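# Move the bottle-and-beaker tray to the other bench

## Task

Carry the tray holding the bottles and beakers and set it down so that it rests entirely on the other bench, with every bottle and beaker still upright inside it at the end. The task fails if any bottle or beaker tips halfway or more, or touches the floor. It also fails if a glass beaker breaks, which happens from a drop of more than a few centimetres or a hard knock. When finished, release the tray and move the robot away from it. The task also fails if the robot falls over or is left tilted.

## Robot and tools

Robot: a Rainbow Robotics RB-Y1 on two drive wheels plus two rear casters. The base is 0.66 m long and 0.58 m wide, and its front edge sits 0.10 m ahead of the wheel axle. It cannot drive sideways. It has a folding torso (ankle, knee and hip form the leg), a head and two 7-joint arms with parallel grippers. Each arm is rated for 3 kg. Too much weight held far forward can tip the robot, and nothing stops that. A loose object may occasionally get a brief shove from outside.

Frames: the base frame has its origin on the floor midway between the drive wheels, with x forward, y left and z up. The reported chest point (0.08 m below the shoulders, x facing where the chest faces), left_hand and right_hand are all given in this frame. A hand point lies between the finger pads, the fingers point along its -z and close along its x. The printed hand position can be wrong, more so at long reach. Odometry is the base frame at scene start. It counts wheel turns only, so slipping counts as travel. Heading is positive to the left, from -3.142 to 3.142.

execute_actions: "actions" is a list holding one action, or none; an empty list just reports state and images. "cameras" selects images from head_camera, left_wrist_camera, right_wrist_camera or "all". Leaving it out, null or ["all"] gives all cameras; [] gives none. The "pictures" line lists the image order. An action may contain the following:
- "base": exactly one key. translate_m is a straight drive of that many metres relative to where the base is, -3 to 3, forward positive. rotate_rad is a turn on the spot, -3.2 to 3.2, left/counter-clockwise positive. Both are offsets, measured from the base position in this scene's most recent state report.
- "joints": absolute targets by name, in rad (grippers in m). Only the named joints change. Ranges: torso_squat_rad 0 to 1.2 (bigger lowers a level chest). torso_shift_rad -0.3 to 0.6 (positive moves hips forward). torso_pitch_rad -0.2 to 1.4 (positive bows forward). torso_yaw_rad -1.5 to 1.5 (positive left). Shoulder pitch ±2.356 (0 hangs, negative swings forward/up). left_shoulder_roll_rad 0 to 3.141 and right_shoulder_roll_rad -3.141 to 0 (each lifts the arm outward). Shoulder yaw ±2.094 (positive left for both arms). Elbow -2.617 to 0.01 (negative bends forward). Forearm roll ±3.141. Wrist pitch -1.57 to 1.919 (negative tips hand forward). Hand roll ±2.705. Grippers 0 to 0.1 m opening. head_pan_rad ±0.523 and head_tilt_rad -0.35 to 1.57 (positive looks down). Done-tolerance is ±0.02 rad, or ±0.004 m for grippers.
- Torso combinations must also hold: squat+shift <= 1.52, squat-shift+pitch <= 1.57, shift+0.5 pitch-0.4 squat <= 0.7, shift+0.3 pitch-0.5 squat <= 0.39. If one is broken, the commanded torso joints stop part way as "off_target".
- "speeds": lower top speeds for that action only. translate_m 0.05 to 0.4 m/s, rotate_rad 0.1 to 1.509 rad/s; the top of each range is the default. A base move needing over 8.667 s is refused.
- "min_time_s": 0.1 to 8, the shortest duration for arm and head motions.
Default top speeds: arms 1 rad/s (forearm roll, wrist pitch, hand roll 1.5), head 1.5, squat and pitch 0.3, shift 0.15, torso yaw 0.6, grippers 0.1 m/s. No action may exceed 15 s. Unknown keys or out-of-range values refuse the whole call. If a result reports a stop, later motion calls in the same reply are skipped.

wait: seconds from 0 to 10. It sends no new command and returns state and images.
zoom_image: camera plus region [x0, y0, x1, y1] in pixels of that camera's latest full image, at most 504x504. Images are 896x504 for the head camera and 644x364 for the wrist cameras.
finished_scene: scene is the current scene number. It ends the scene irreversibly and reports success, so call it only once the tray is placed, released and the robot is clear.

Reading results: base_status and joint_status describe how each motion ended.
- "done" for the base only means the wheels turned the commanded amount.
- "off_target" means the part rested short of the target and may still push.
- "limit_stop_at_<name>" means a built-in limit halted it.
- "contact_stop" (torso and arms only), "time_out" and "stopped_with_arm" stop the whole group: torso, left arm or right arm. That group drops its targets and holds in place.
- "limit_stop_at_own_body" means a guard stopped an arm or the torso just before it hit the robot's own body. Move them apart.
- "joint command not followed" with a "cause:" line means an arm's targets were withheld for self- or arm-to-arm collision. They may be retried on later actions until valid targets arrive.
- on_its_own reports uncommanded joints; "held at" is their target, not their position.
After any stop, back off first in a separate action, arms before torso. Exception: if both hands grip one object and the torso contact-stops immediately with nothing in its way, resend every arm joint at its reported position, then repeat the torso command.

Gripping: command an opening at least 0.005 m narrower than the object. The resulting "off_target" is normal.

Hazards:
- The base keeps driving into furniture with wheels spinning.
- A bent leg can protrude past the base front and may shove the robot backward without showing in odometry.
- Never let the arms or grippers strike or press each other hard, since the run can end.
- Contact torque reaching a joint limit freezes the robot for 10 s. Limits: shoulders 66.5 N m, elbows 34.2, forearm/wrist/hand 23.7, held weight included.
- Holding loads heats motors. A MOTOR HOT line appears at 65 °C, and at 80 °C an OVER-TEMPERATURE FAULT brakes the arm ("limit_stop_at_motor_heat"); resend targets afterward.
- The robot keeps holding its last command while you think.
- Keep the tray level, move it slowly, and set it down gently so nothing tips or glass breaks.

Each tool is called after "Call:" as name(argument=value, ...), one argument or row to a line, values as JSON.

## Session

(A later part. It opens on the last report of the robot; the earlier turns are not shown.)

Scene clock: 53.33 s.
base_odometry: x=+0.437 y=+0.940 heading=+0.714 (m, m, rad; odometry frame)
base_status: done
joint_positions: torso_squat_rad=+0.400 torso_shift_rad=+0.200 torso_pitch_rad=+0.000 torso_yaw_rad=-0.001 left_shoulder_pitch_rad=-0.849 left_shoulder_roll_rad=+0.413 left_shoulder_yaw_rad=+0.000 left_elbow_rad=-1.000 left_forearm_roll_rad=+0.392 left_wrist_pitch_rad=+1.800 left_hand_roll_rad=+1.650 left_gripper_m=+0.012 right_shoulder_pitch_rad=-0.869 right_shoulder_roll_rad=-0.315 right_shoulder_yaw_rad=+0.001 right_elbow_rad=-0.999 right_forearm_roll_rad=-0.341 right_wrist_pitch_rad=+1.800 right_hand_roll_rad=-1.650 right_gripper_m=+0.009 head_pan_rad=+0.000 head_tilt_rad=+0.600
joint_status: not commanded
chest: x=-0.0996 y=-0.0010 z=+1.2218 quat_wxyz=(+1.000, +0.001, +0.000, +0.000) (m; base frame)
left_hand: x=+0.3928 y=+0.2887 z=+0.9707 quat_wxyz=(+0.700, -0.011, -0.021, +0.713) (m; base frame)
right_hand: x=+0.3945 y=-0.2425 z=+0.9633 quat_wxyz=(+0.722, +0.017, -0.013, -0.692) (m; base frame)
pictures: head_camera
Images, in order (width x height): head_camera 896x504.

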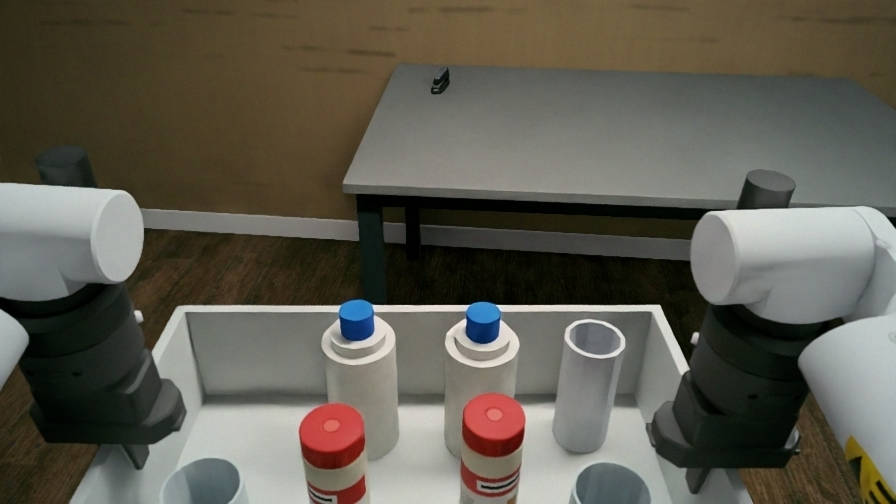

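Call:
execute_actions(
  actions=[
    {"base":{"rotate_rad":-0.56},"speeds":{"rotate_rad":0.5}},
  ],
  cameras=[],
)

Call:
execute_actions(
  actions=[
    {"base":{"translate_m":0.62},"speeds":{"translate_m":0.25},"joints":{"torso_squat_rad":0.33}},
  ],
  cameras=["head_camera"],
)

Call:
execute_actions(
  actions=[
    {"base":{"rotate_rad":0.47},"speeds":{"rotate_rad":0.5},"joints":{"head_tilt_rad":0.5}},
  ],
  cameras=["head_camera"],
)

Call:
execute_actions(
  actions=[
    {"base":{"translate_m":0.45},"speeds":{"translate_m":0.2},"joints":{"head_tilt_rad":1.1}},
  ],
  cameras=["head_camera"],
)

Scene clock: 56.20 s.
base_odometry: x=+0.437 y=+0.940 heading=+0.155 (m, m, rad; odometry frame)
base_status: done
joint_positions: torso_squat_rad=+0.400 torso_shift_rad=+0.200 torso_pitch_rad=+0.000 torso_yaw_rad=-0.001 left_shoulder_pitch_rad=-0.849 left_shoulder_roll_rad=+0.413 left_shoulder_yaw_rad=+0.000 left_elbow_rad=-1.000 left_forearm_roll_rad=+0.392 left_wrist_pitch_rad=+1.800 left_hand_roll_rad=+1.650 left_gripper_m=+0.012 right_shoulder_pitch_rad=-0.869 right_shoulder_roll_rad=-0.315 right_shoulder_yaw_rad=+0.001 right_elbow_rad=-0.999 right_forearm_roll_rad=-0.341 right_wrist_pitch_rad=+1.800 right_hand_roll_rad=-1.650 right_gripper_m=+0.009 head_pan_rad=+0.000 head_tilt_rad=+0.600
joint_status: not commanded
chest: x=-0.0996 y=-0.0010 z=+1.2218 quat_wxyz=(+1.000, +0.001, +0.000, +0.000) (m; base frame)
left_hand: x=+0.3928 y=+0.2887 z=+0.9707 quat_wxyz=(+0.700, -0.011, -0.021, +0.713) (m; base frame)
right_hand: x=+0.3945 y=-0.2425 z=+0.9633 quat_wxyz=(+0.722, +0.017, -0.013, -0.692) (m; base frame)
pictures: none
No camera images: the call's "cameras" was empty. Leave "cameras" out to get every camera's image.

Scene clock: 59.77 s.
base_odometry: x=+1.050 y=+1.036 heading=+0.155 (m, m, rad; odometry frame)
base_status: done
joint_positions: torso_squat_rad=+0.330 torso_shift_rad=+0.200 torso_pitch_rad=+0.000 torso_yaw_rad=-0.001 left_shoulder_pitch_rad=-0.849 left_shoulder_roll_rad=+0.413 left_shoulder_yaw_rad=+0.000 left_elbow_rad=-1.000 left_forearm_roll_rad=+0.392 left_wrist_pitch_rad=+1.800 left_hand_roll_rad=+1.650 left_gripper_m=+0.012 right_shoulder_pitch_rad=-0.869 right_shoulder_roll_rad=-0.315 right_shoulder_yaw_rad=+0.001 right_elbow_rad=-0.999 right_forearm_roll_rad=-0.341 right_wrist_pitch_rad=+1.800 right_hand_roll_rad=-1.650 right_gripper_m=+0.009 head_pan_rad=+0.000 head_tilt_rad=+0.600
joint_status: all done
chest: x=-0.0961 y=-0.0010 z=+1.2389 quat_wxyz=(+1.000, +0.001, +0.000, +0.000) (m; base frame)
left_hand: x=+0.3963 y=+0.2887 z=+0.9878 quat_wxyz=(+0.700, -0.011, -0.021, +0.713) (m; base frame)
right_hand: x=+0.3980 y=-0.2425 z=+0.9804 quat_wxyz=(+0.722, +0.017, -0.013, -0.692) (m; base frame)
pictures: head_camera
Images, in order (width x height): head_camera 896x504.

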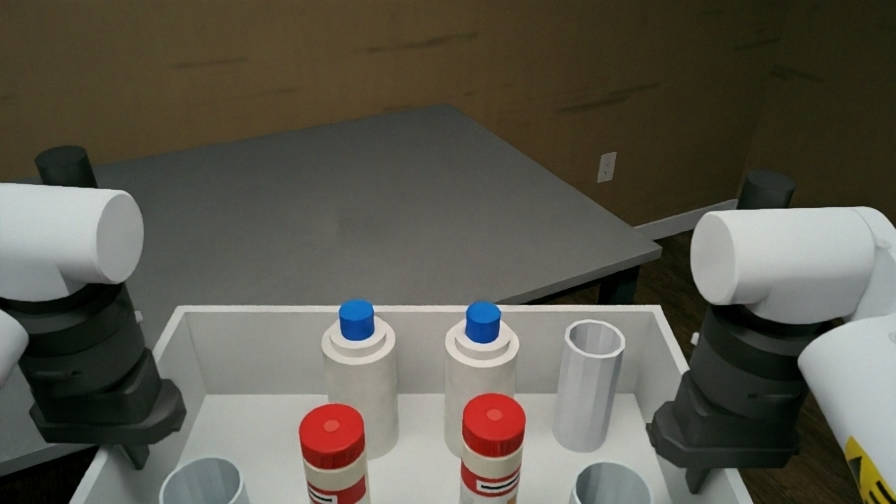

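Scene clock: 62.07 s.
base_odometry: x=+1.050 y=+1.035 heading=+0.624 (m, m, rad; odometry frame)
base_status: done
joint_positions: torso_squat_rad=+0.330 torso_shift_rad=+0.200 torso_pitch_rad=+0.000 torso_yaw_rad=-0.001 left_shoulder_pitch_rad=-0.849 left_shoulder_roll_rad=+0.413 left_shoulder_yaw_rad=+0.000 left_elbow_rad=-1.000 left_forearm_roll_rad=+0.392 left_wrist_pitch_rad=+1.800 left_hand_roll_rad=+1.650 left_gripper_m=+0.012 right_shoulder_pitch_rad=-0.869 right_shoulder_roll_rad=-0.315 right_shoulder_yaw_rad=+0.001 right_elbow_rad=-0.999 right_forearm_roll_rad=-0.341 right_wrist_pitch_rad=+1.800 right_hand_roll_rad=-1.650 right_gripper_m=+0.009 head_pan_rad=+0.000 head_tilt_rad=+0.500
joint_status: all done
chest: x=-0.0961 y=-0.0010 z=+1.2389 quat_wxyz=(+1.000, +0.001, +0.000, +0.000) (m; base frame)
left_hand: x=+0.3962 y=+0.2887 z=+0.9878 quat_wxyz=(+0.700, -0.011, -0.021, +0.713) (m; base frame)
right_hand: x=+0.3980 y=-0.2425 z=+0.9804 quat_wxyz=(+0.722, +0.017, -0.013, -0.692) (m; base frame)
pictures: head_camera
Images, in order (width x height): head_camera 896x504.

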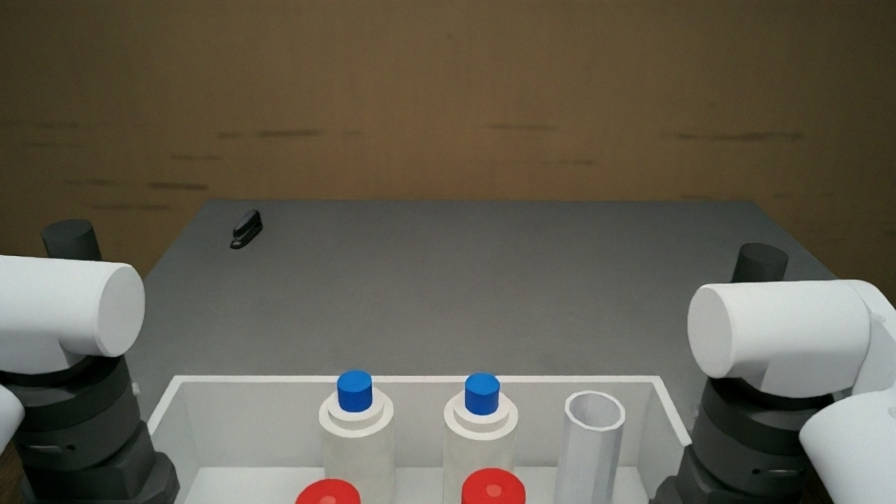

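Scene clock: 65.20 s.
base_odometry: x=+1.415 y=+1.299 heading=+0.624 (m, m, rad; odometry frame)
base_status: done
joint_positions: torso_squat_rad=+0.330 torso_shift_rad=+0.200 torso_pitch_rad=+0.000 torso_yaw_rad=-0.001 left_shoulder_pitch_rad=-0.849 left_shoulder_roll_rad=+0.413 left_shoulder_yaw_rad=+0.000 left_elbow_rad=-1.000 left_forearm_roll_rad=+0.392 left_wrist_pitch_rad=+1.800 left_hand_roll_rad=+1.650 left_gripper_m=+0.012 right_shoulder_pitch_rad=-0.869 right_shoulder_roll_rad=-0.315 right_shoulder_yaw_rad=+0.001 right_elbow_rad=-0.999 right_forearm_roll_rad=-0.341 right_wrist_pitch_rad=+1.800 right_hand_roll_rad=-1.650 right_gripper_m=+0.009 head_pan_rad=+0.000 head_tilt_rad=+1.100
joint_status: all done
chest: x=-0.0961 y=-0.0010 z=+1.2389 quat_wxyz=(+1.000, +0.001, +0.000, +0.000) (m; base frame)
left_hand: x=+0.3963 y=+0.2887 z=+0.9878 quat_wxyz=(+0.700, -0.011, -0.021, +0.713) (m; base frame)
right_hand: x=+0.3980 y=-0.2425 z=+0.9804 quat_wxyz=(+0.722, +0.017, -0.013, -0.692) (m; base frame)
pictures: head_camera
Images, in order (width x height): head_camera 896x504.

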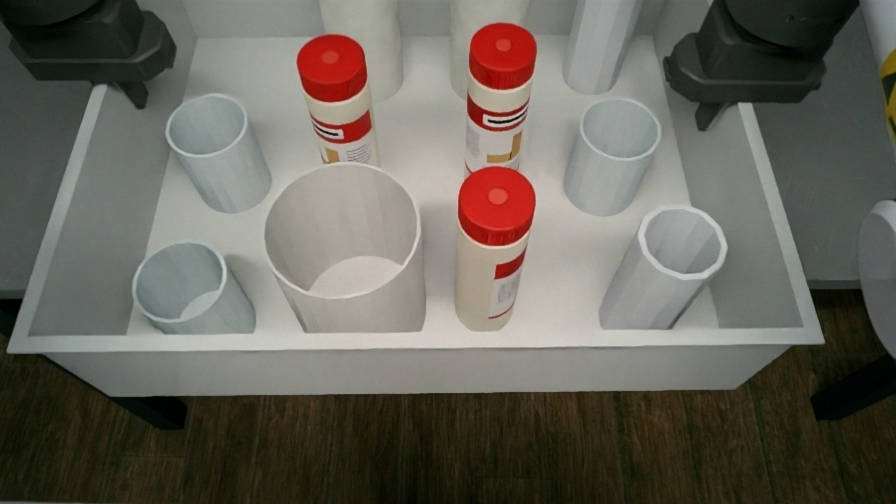

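Call:
execute_actions(
  actions=[
    {"base":{"translate_m":0.16},"speeds":{"translate_m":0.12},"joints":{"torso_shift_rad":0.31,"torso_squat_rad":0.42,"head_tilt_rad":1.25}},
  ],
  cameras=["head_camera"],
)

Call:
execute_actions(
  actions=[
    {"joints":{"torso_squat_rad":0.54}},
  ],
  cameras=["head_camera"],
)

Scene clock: 67.57 s.
base_odometry: x=+1.545 y=+1.392 heading=+0.624 (m, m, rad; odometry frame)
base_status: done
joint_positions: torso_squat_rad=+0.420 torso_shift_rad=+0.310 torso_pitch_rad=+0.000 torso_yaw_rad=-0.001 left_shoulder_pitch_rad=-0.849 left_shoulder_roll_rad=+0.413 left_shoulder_yaw_rad=+0.000 left_elbow_rad=-1.000 left_forearm_roll_rad=+0.392 left_wrist_pitch_rad=+1.800 left_hand_roll_rad=+1.650 left_gripper_m=+0.012 right_shoulder_pitch_rad=-0.869 right_shoulder_roll_rad=-0.315 right_shoulder_yaw_rad=+0.001 right_elbow_rad=-0.999 right_forearm_roll_rad=-0.341 right_wrist_pitch_rad=+1.800 right_hand_roll_rad=-1.650 right_gripper_m=+0.009 head_pan_rad=+0.000 head_tilt_rad=+1.250
joint_status: all done
chest: x=-0.0327 y=-0.0010 z=+1.1986 quat_wxyz=(+1.000, +0.001, +0.000, +0.000) (m; base frame)
left_hand: x=+0.4597 y=+0.2887 z=+0.9475 quat_wxyz=(+0.700, -0.011, -0.021, +0.713) (m; base frame)
right_hand: x=+0.4614 y=-0.2425 z=+0.9400 quat_wxyz=(+0.722, +0.017, -0.013, -0.692) (m; base frame)
pictures: head_camera
Images, in order (width x height): head_camera 896x504.

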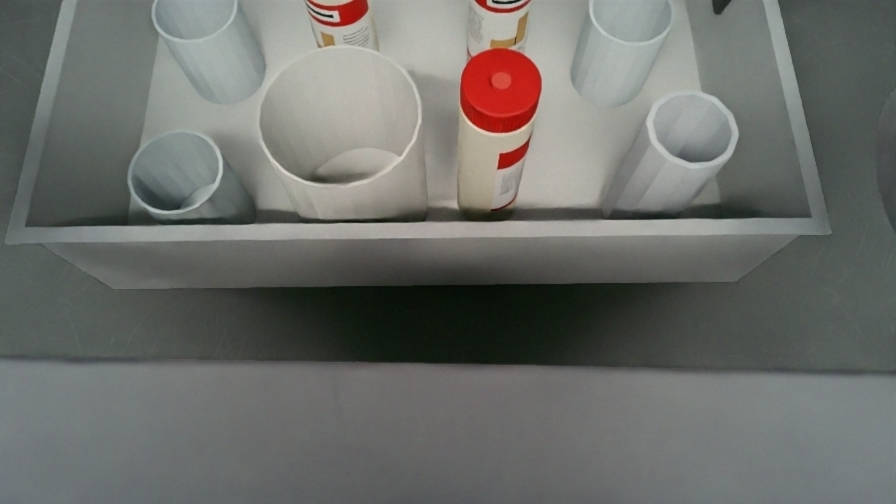

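Scene clock: 68.73 s.
base_odometry: x=+1.545 y=+1.392 heading=+0.624 (m, m, rad; odometry frame)
base_status: not commanded
joint_positions: torso_squat_rad=+0.540 torso_shift_rad=+0.310 torso_pitch_rad=+0.000 torso_yaw_rad=-0.001 left_shoulder_pitch_rad=-0.849 left_shoulder_roll_rad=+0.413 left_shoulder_yaw_rad=+0.000 left_elbow_rad=-1.000 left_forearm_roll_rad=+0.392 left_wrist_pitch_rad=+1.800 left_hand_roll_rad=+1.650 left_gripper_m=+0.012 right_shoulder_pitch_rad=-0.869 right_shoulder_roll_rad=-0.315 right_shoulder_yaw_rad=+0.001 right_elbow_rad=-0.999 right_forearm_roll_rad=-0.341 right_wrist_pitch_rad=+1.800 right_hand_roll_rad=-1.650 right_gripper_m=+0.009 head_pan_rad=+0.000 head_tilt_rad=+1.250
joint_status: all done
chest: x=-0.0446 y=-0.0009 z=+1.1617 quat_wxyz=(+1.000, +0.001, +0.000, +0.000) (m; base frame)
left_hand: x=+0.4478 y=+0.2887 z=+0.9107 quat_wxyz=(+0.700, -0.011, -0.021, +0.713) (m; base frame)
right_hand: x=+0.4495 y=-0.2425 z=+0.9032 quat_wxyz=(+0.722, +0.017, -0.013, -0.692) (m; base frame)
pictures: head_camera
Images, in order (width x height): head_camera 896x504.

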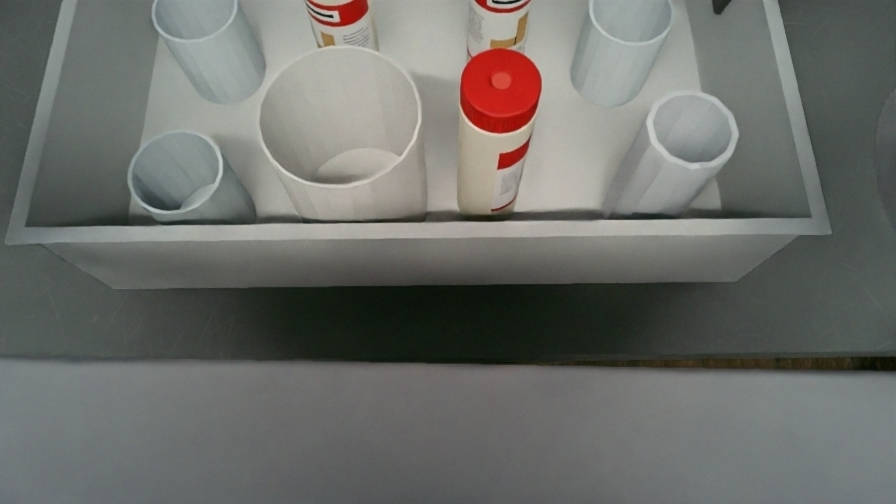

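Call:
execute_actions(
  actions=[
    {"joints":{"torso_squat_rad":0.6}},
  ],
  cameras=[],
)

Call:
execute_actions(
  actions=[
    {"joints":{"torso_squat_rad":0.63}},
  ],
  cameras=["head_camera"],
)

Scene clock: 69.80 s.
base_odometry: x=+1.545 y=+1.392 heading=+0.624 (m, m, rad; odometry frame)
base_status: not commanded
joint_positions: torso_squat_rad=+0.600 torso_shift_rad=+0.310 torso_pitch_rad=+0.000 torso_yaw_rad=-0.001 left_shoulder_pitch_rad=-0.849 left_shoulder_roll_rad=+0.413 left_shoulder_yaw_rad=+0.000 left_elbow_rad=-1.000 left_forearm_roll_rad=+0.392 left_wrist_pitch_rad=+1.800 left_hand_roll_rad=+1.650 left_gripper_m=+0.012 right_shoulder_pitch_rad=-0.869 right_shoulder_roll_rad=-0.315 right_shoulder_yaw_rad=+0.001 right_elbow_rad=-0.999 right_forearm_roll_rad=-0.341 right_wrist_pitch_rad=+1.800 right_hand_roll_rad=-1.650 right_gripper_m=+0.009 head_pan_rad=+0.000 head_tilt_rad=+1.250
joint_status: all done
chest: x=-0.0515 y=-0.0009 z=+1.1401 quat_wxyz=(+1.000, +0.001, +0.000, +0.000) (m; base frame)
left_hand: x=+0.4409 y=+0.2887 z=+0.8891 quat_wxyz=(+0.700, -0.011, -0.021, +0.713) (m; base frame)
right_hand: x=+0.4426 y=-0.2424 z=+0.8816 quat_wxyz=(+0.722, +0.017, -0.013, -0.692) (m; base frame)
pictures: none
No camera images: the call's "cameras" was empty. Leave "cameras" out to get every camera's image.

Scene clock: 70.53 s.
base_odometry: x=+1.545 y=+1.392 heading=+0.624 (m, m, rad; odometry frame)
base_status: not commanded
joint_positions: torso_squat_rad=+0.630 torso_shift_rad=+0.310 torso_pitch_rad=+0.000 torso_yaw_rad=-0.001 left_shoulder_pitch_rad=-0.849 left_shoulder_roll_rad=+0.413 left_shoulder_yaw_rad=+0.000 left_elbow_rad=-1.000 left_forearm_roll_rad=+0.392 left_wrist_pitch_rad=+1.800 left_hand_roll_rad=+1.650 left_gripper_m=+0.012 right_shoulder_pitch_rad=-0.869 right_shoulder_roll_rad=-0.315 right_shoulder_yaw_rad=+0.001 right_elbow_rad=-0.999 right_forearm_roll_rad=-0.341 right_wrist_pitch_rad=+1.800 right_hand_roll_rad=-1.650 right_gripper_m=+0.009 head_pan_rad=+0.000 head_tilt_rad=+1.250
joint_status: all done
chest: x=-0.0552 y=-0.0009 z=+1.1286 quat_wxyz=(+1.000, +0.001, +0.000, +0.000) (m; base frame)
left_hand: x=+0.4372 y=+0.2887 z=+0.8776 quat_wxyz=(+0.700, -0.011, -0.021, +0.713) (m; base frame)
right_hand: x=+0.4389 y=-0.2424 z=+0.8701 quat_wxyz=(+0.722, +0.017, -0.013, -0.692) (m; base frame)
pictures: head_camera
Images, in order (width x height): head_camera 896x504.

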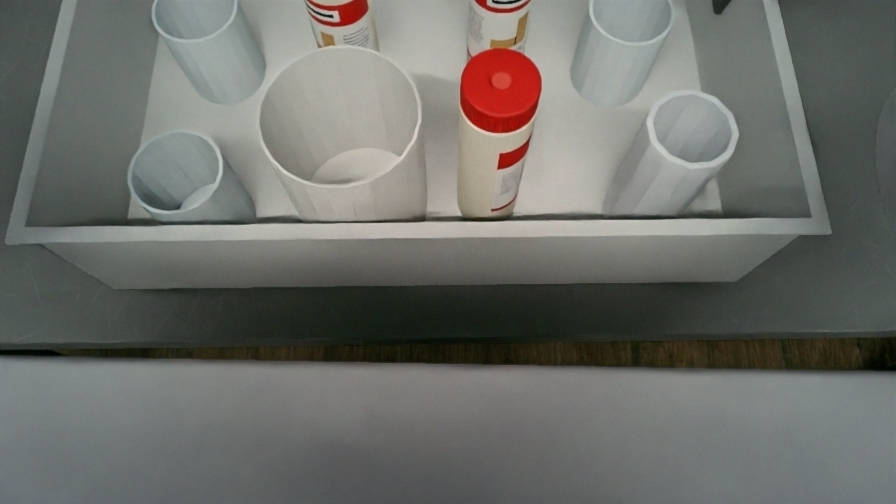

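Call:
execute_actions(
  actions=[
    {"joints":{"torso_squat_rad":0.652}},
  ],
  cameras=["head_camera"],
)

Scene clock: 71.30 s.
base_odometry: x=+1.545 y=+1.392 heading=+0.624 (m, m, rad; odometry frame)
base_status: not commanded
joint_positions: torso_squat_rad=+0.652 torso_shift_rad=+0.309 torso_pitch_rad=-0.002 torso_yaw_rad=-0.001 left_shoulder_pitch_rad=-0.853 left_shoulder_roll_rad=+0.414 left_shoulder_yaw_rad=+0.000 left_elbow_rad=-1.001 left_forearm_roll_rad=+0.391 left_wrist_pitch_rad=+1.800 left_hand_roll_rad=+1.650 left_gripper_m=+0.012 right_shoulder_pitch_rad=-0.873 right_shoulder_roll_rad=-0.316 right_shoulder_yaw_rad=+0.000 right_elbow_rad=-1.002 right_forearm_roll_rad=-0.341 right_wrist_pitch_rad=+1.800 right_hand_roll_rad=-1.650 right_gripper_m=+0.009 head_pan_rad=+0.000 head_tilt_rad=+1.250
joint_status: all done
chest: x=-0.0593 y=-0.0009 z=+1.1199 quat_wxyz=(+1.000, +0.001, -0.001, +0.000) (m; base frame)
left_hand: x=+0.4353 y=+0.2886 z=+0.8723 quat_wxyz=(+0.701, -0.014, -0.024, +0.713) (m; base frame)
right_hand: x=+0.4373 y=-0.2423 z=+0.8654 quat_wxyz=(+0.722, +0.020, -0.016, -0.691) (m; base frame)
pictures: head_camera
Images, in order (width x height): head_camera 896x504.

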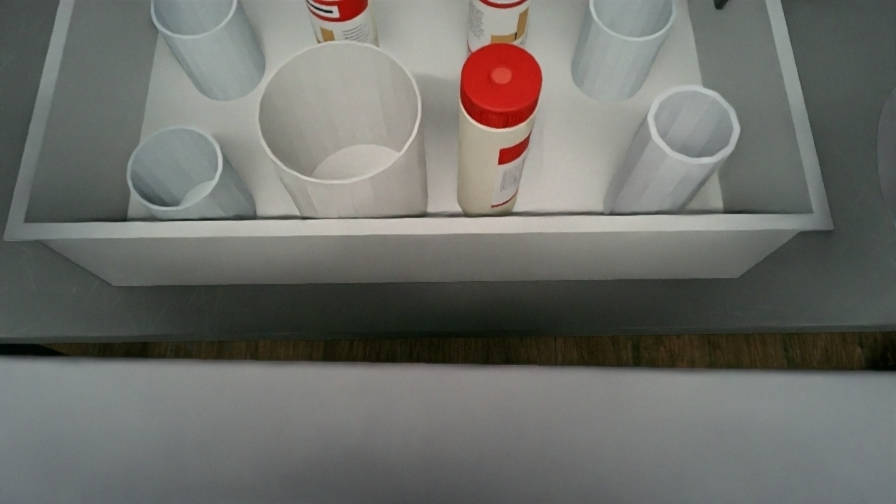

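Call:
execute_actions(
  actions=[
    {"joints":{"left_gripper_m":0.03,"right_gripper_m":0.03}},
  ],
  cameras=[],
)

Call:
execute_actions(
  actions=[
    {"joints":{"torso_squat_rad":0.15,"torso_shift_rad":0.2,"head_tilt_rad":0.8}},
  ],
  cameras=["head_camera"],
)

Call:
execute_actions(
  actions=[
    {"base":{"translate_m":-0.7},"joints":{"torso_shift_rad":0}},
  ],
  cameras=["head_camera"],
)

Scene clock: 72.40 s.
base_odometry: x=+1.545 y=+1.392 heading=+0.624 (m, m, rad; odometry frame)
base_status: not commanded
joint_positions: torso_squat_rad=+0.652 torso_shift_rad=+0.310 torso_pitch_rad=-0.002 torso_yaw_rad=-0.001 left_shoulder_pitch_rad=-0.851 left_shoulder_roll_rad=+0.416 left_shoulder_yaw_rad=+0.000 left_elbow_rad=-1.000 left_forearm_roll_rad=+0.390 left_wrist_pitch_rad=+1.800 left_hand_roll_rad=+1.650 left_gripper_m=+0.030 right_shoulder_pitch_rad=-0.871 right_shoulder_roll_rad=-0.318 right_shoulder_yaw_rad=+0.000 right_elbow_rad=-1.001 right_forearm_roll_rad=-0.340 right_wrist_pitch_rad=+1.800 right_hand_roll_rad=-1.650 right_gripper_m=+0.030 head_pan_rad=+0.000 head_tilt_rad=+1.250
joint_status: all done
chest: x=-0.0589 y=-0.0009 z=+1.1198 quat_wxyz=(+1.000, +0.001, -0.001, +0.000) (m; base frame)
left_hand: x=+0.4345 y=+0.2903 z=+0.8708 quat_wxyz=(+0.700, -0.012, -0.023, +0.714) (m; base frame)
right_hand: x=+0.4370 y=-0.2439 z=+0.8643 quat_wxyz=(+0.721, +0.019, -0.016, -0.692) (m; base frame)
pictures: none
No camera images: the call's "cameras" was empty. Leave "cameras" out to get every camera's image.

Scene clock: 74.90 s.
base_odometry: x=+1.545 y=+1.392 heading=+0.624 (m, m, rad; odometry frame)
base_status: not commanded
joint_positions: torso_squat_rad=+0.150 torso_shift_rad=+0.200 torso_pitch_rad=-0.001 torso_yaw_rad=-0.001 left_shoulder_pitch_rad=-0.850 left_shoulder_roll_rad=+0.416 left_shoulder_yaw_rad=+0.000 left_elbow_rad=-1.000 left_forearm_roll_rad=+0.390 left_wrist_pitch_rad=+1.800 left_hand_roll_rad=+1.650 left_gripper_m=+0.030 right_shoulder_pitch_rad=-0.870 right_shoulder_roll_rad=-0.318 right_shoulder_yaw_rad=+0.000 right_elbow_rad=-1.000 right_forearm_roll_rad=-0.340 right_wrist_pitch_rad=+1.800 right_hand_roll_rad=-1.650 right_gripper_m=+0.030 head_pan_rad=+0.000 head_tilt_rad=+0.800
joint_status: all done
chest: x=-0.0909 y=-0.0010 z=+1.2683 quat_wxyz=(+1.000, +0.001, -0.001, +0.000) (m; base frame)
left_hand: x=+0.4023 y=+0.2903 z=+1.0189 quat_wxyz=(+0.700, -0.012, -0.023, +0.714) (m; base frame)
right_hand: x=+0.4044 y=-0.2442 z=+1.0119 quat_wxyz=(+0.721, +0.018, -0.015, -0.692) (m; base frame)
pictures: head_camera
Images, in order (width x height): head_camera 896x504.

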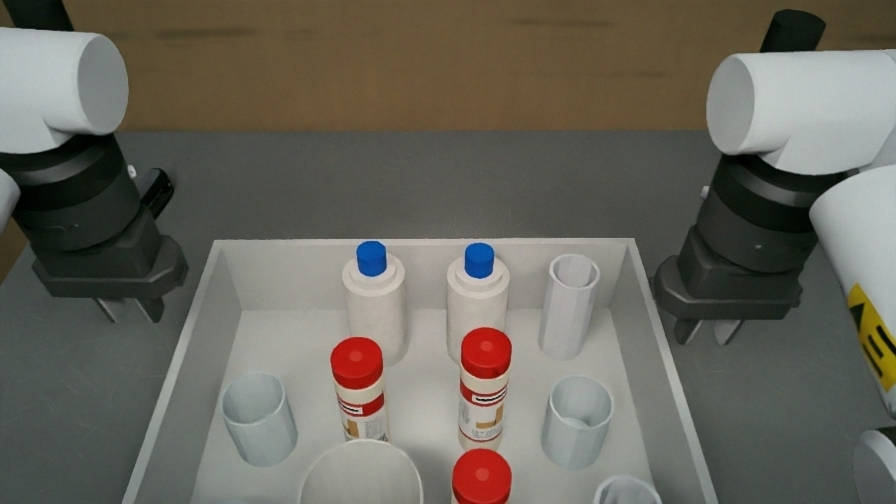

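Scene clock: 78.23 s.
base_odometry: x=+0.976 y=+0.983 heading=+0.622 (m, m, rad; odometry frame)
base_status: done
joint_positions: torso_squat_rad=+0.150 torso_shift_rad=+0.000 torso_pitch_rad=-0.001 torso_yaw_rad=-0.001 left_shoulder_pitch_rad=-0.850 left_shoulder_roll_rad=+0.416 left_shoulder_yaw_rad=+0.000 left_elbow_rad=-1.000 left_forearm_roll_rad=+0.390 left_wrist_pitch_rad=+1.800 left_hand_roll_rad=+1.650 left_gripper_m=+0.030 right_shoulder_pitch_rad=-0.870 right_shoulder_roll_rad=-0.318 right_shoulder_yaw_rad=+0.000 right_elbow_rad=-1.000 right_forearm_roll_rad=-0.340 right_wrist_pitch_rad=+1.800 right_hand_roll_rad=-1.650 right_gripper_m=+0.030 head_pan_rad=+0.000 head_tilt_rad=+0.800
joint_status: all done
chest: x=-0.2284 y=-0.0010 z=+1.2821 quat_wxyz=(+1.000, +0.001, -0.001, +0.000) (m; base frame)
left_hand: x=+0.2648 y=+0.2903 z=+1.0327 quat_wxyz=(+0.700, -0.012, -0.023, +0.714) (m; base frame)
right_hand: x=+0.2669 y=-0.2443 z=+1.0256 quat_wxyz=(+0.721, +0.018, -0.015, -0.692) (m; base frame)
pictures: head_camera
Images, in order (width x height): head_camera 896x504.

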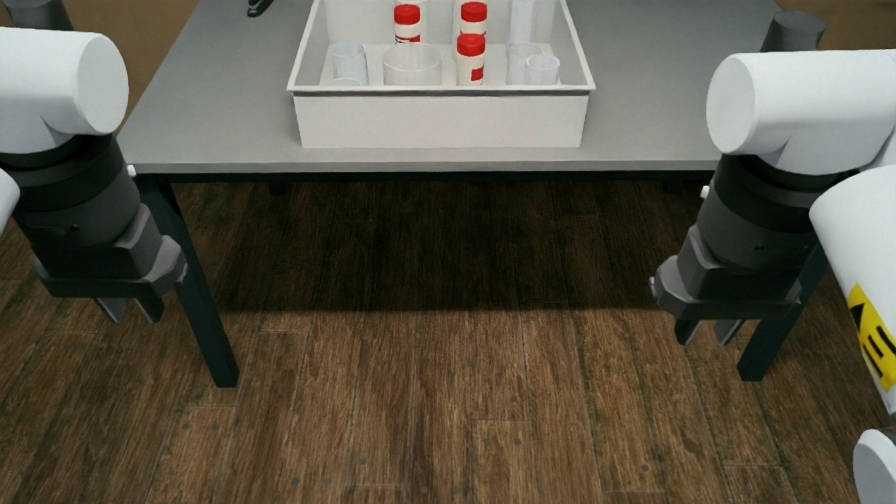

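Call:
finished_scene(
  scene=2,
)

The scene is finished: the task was done.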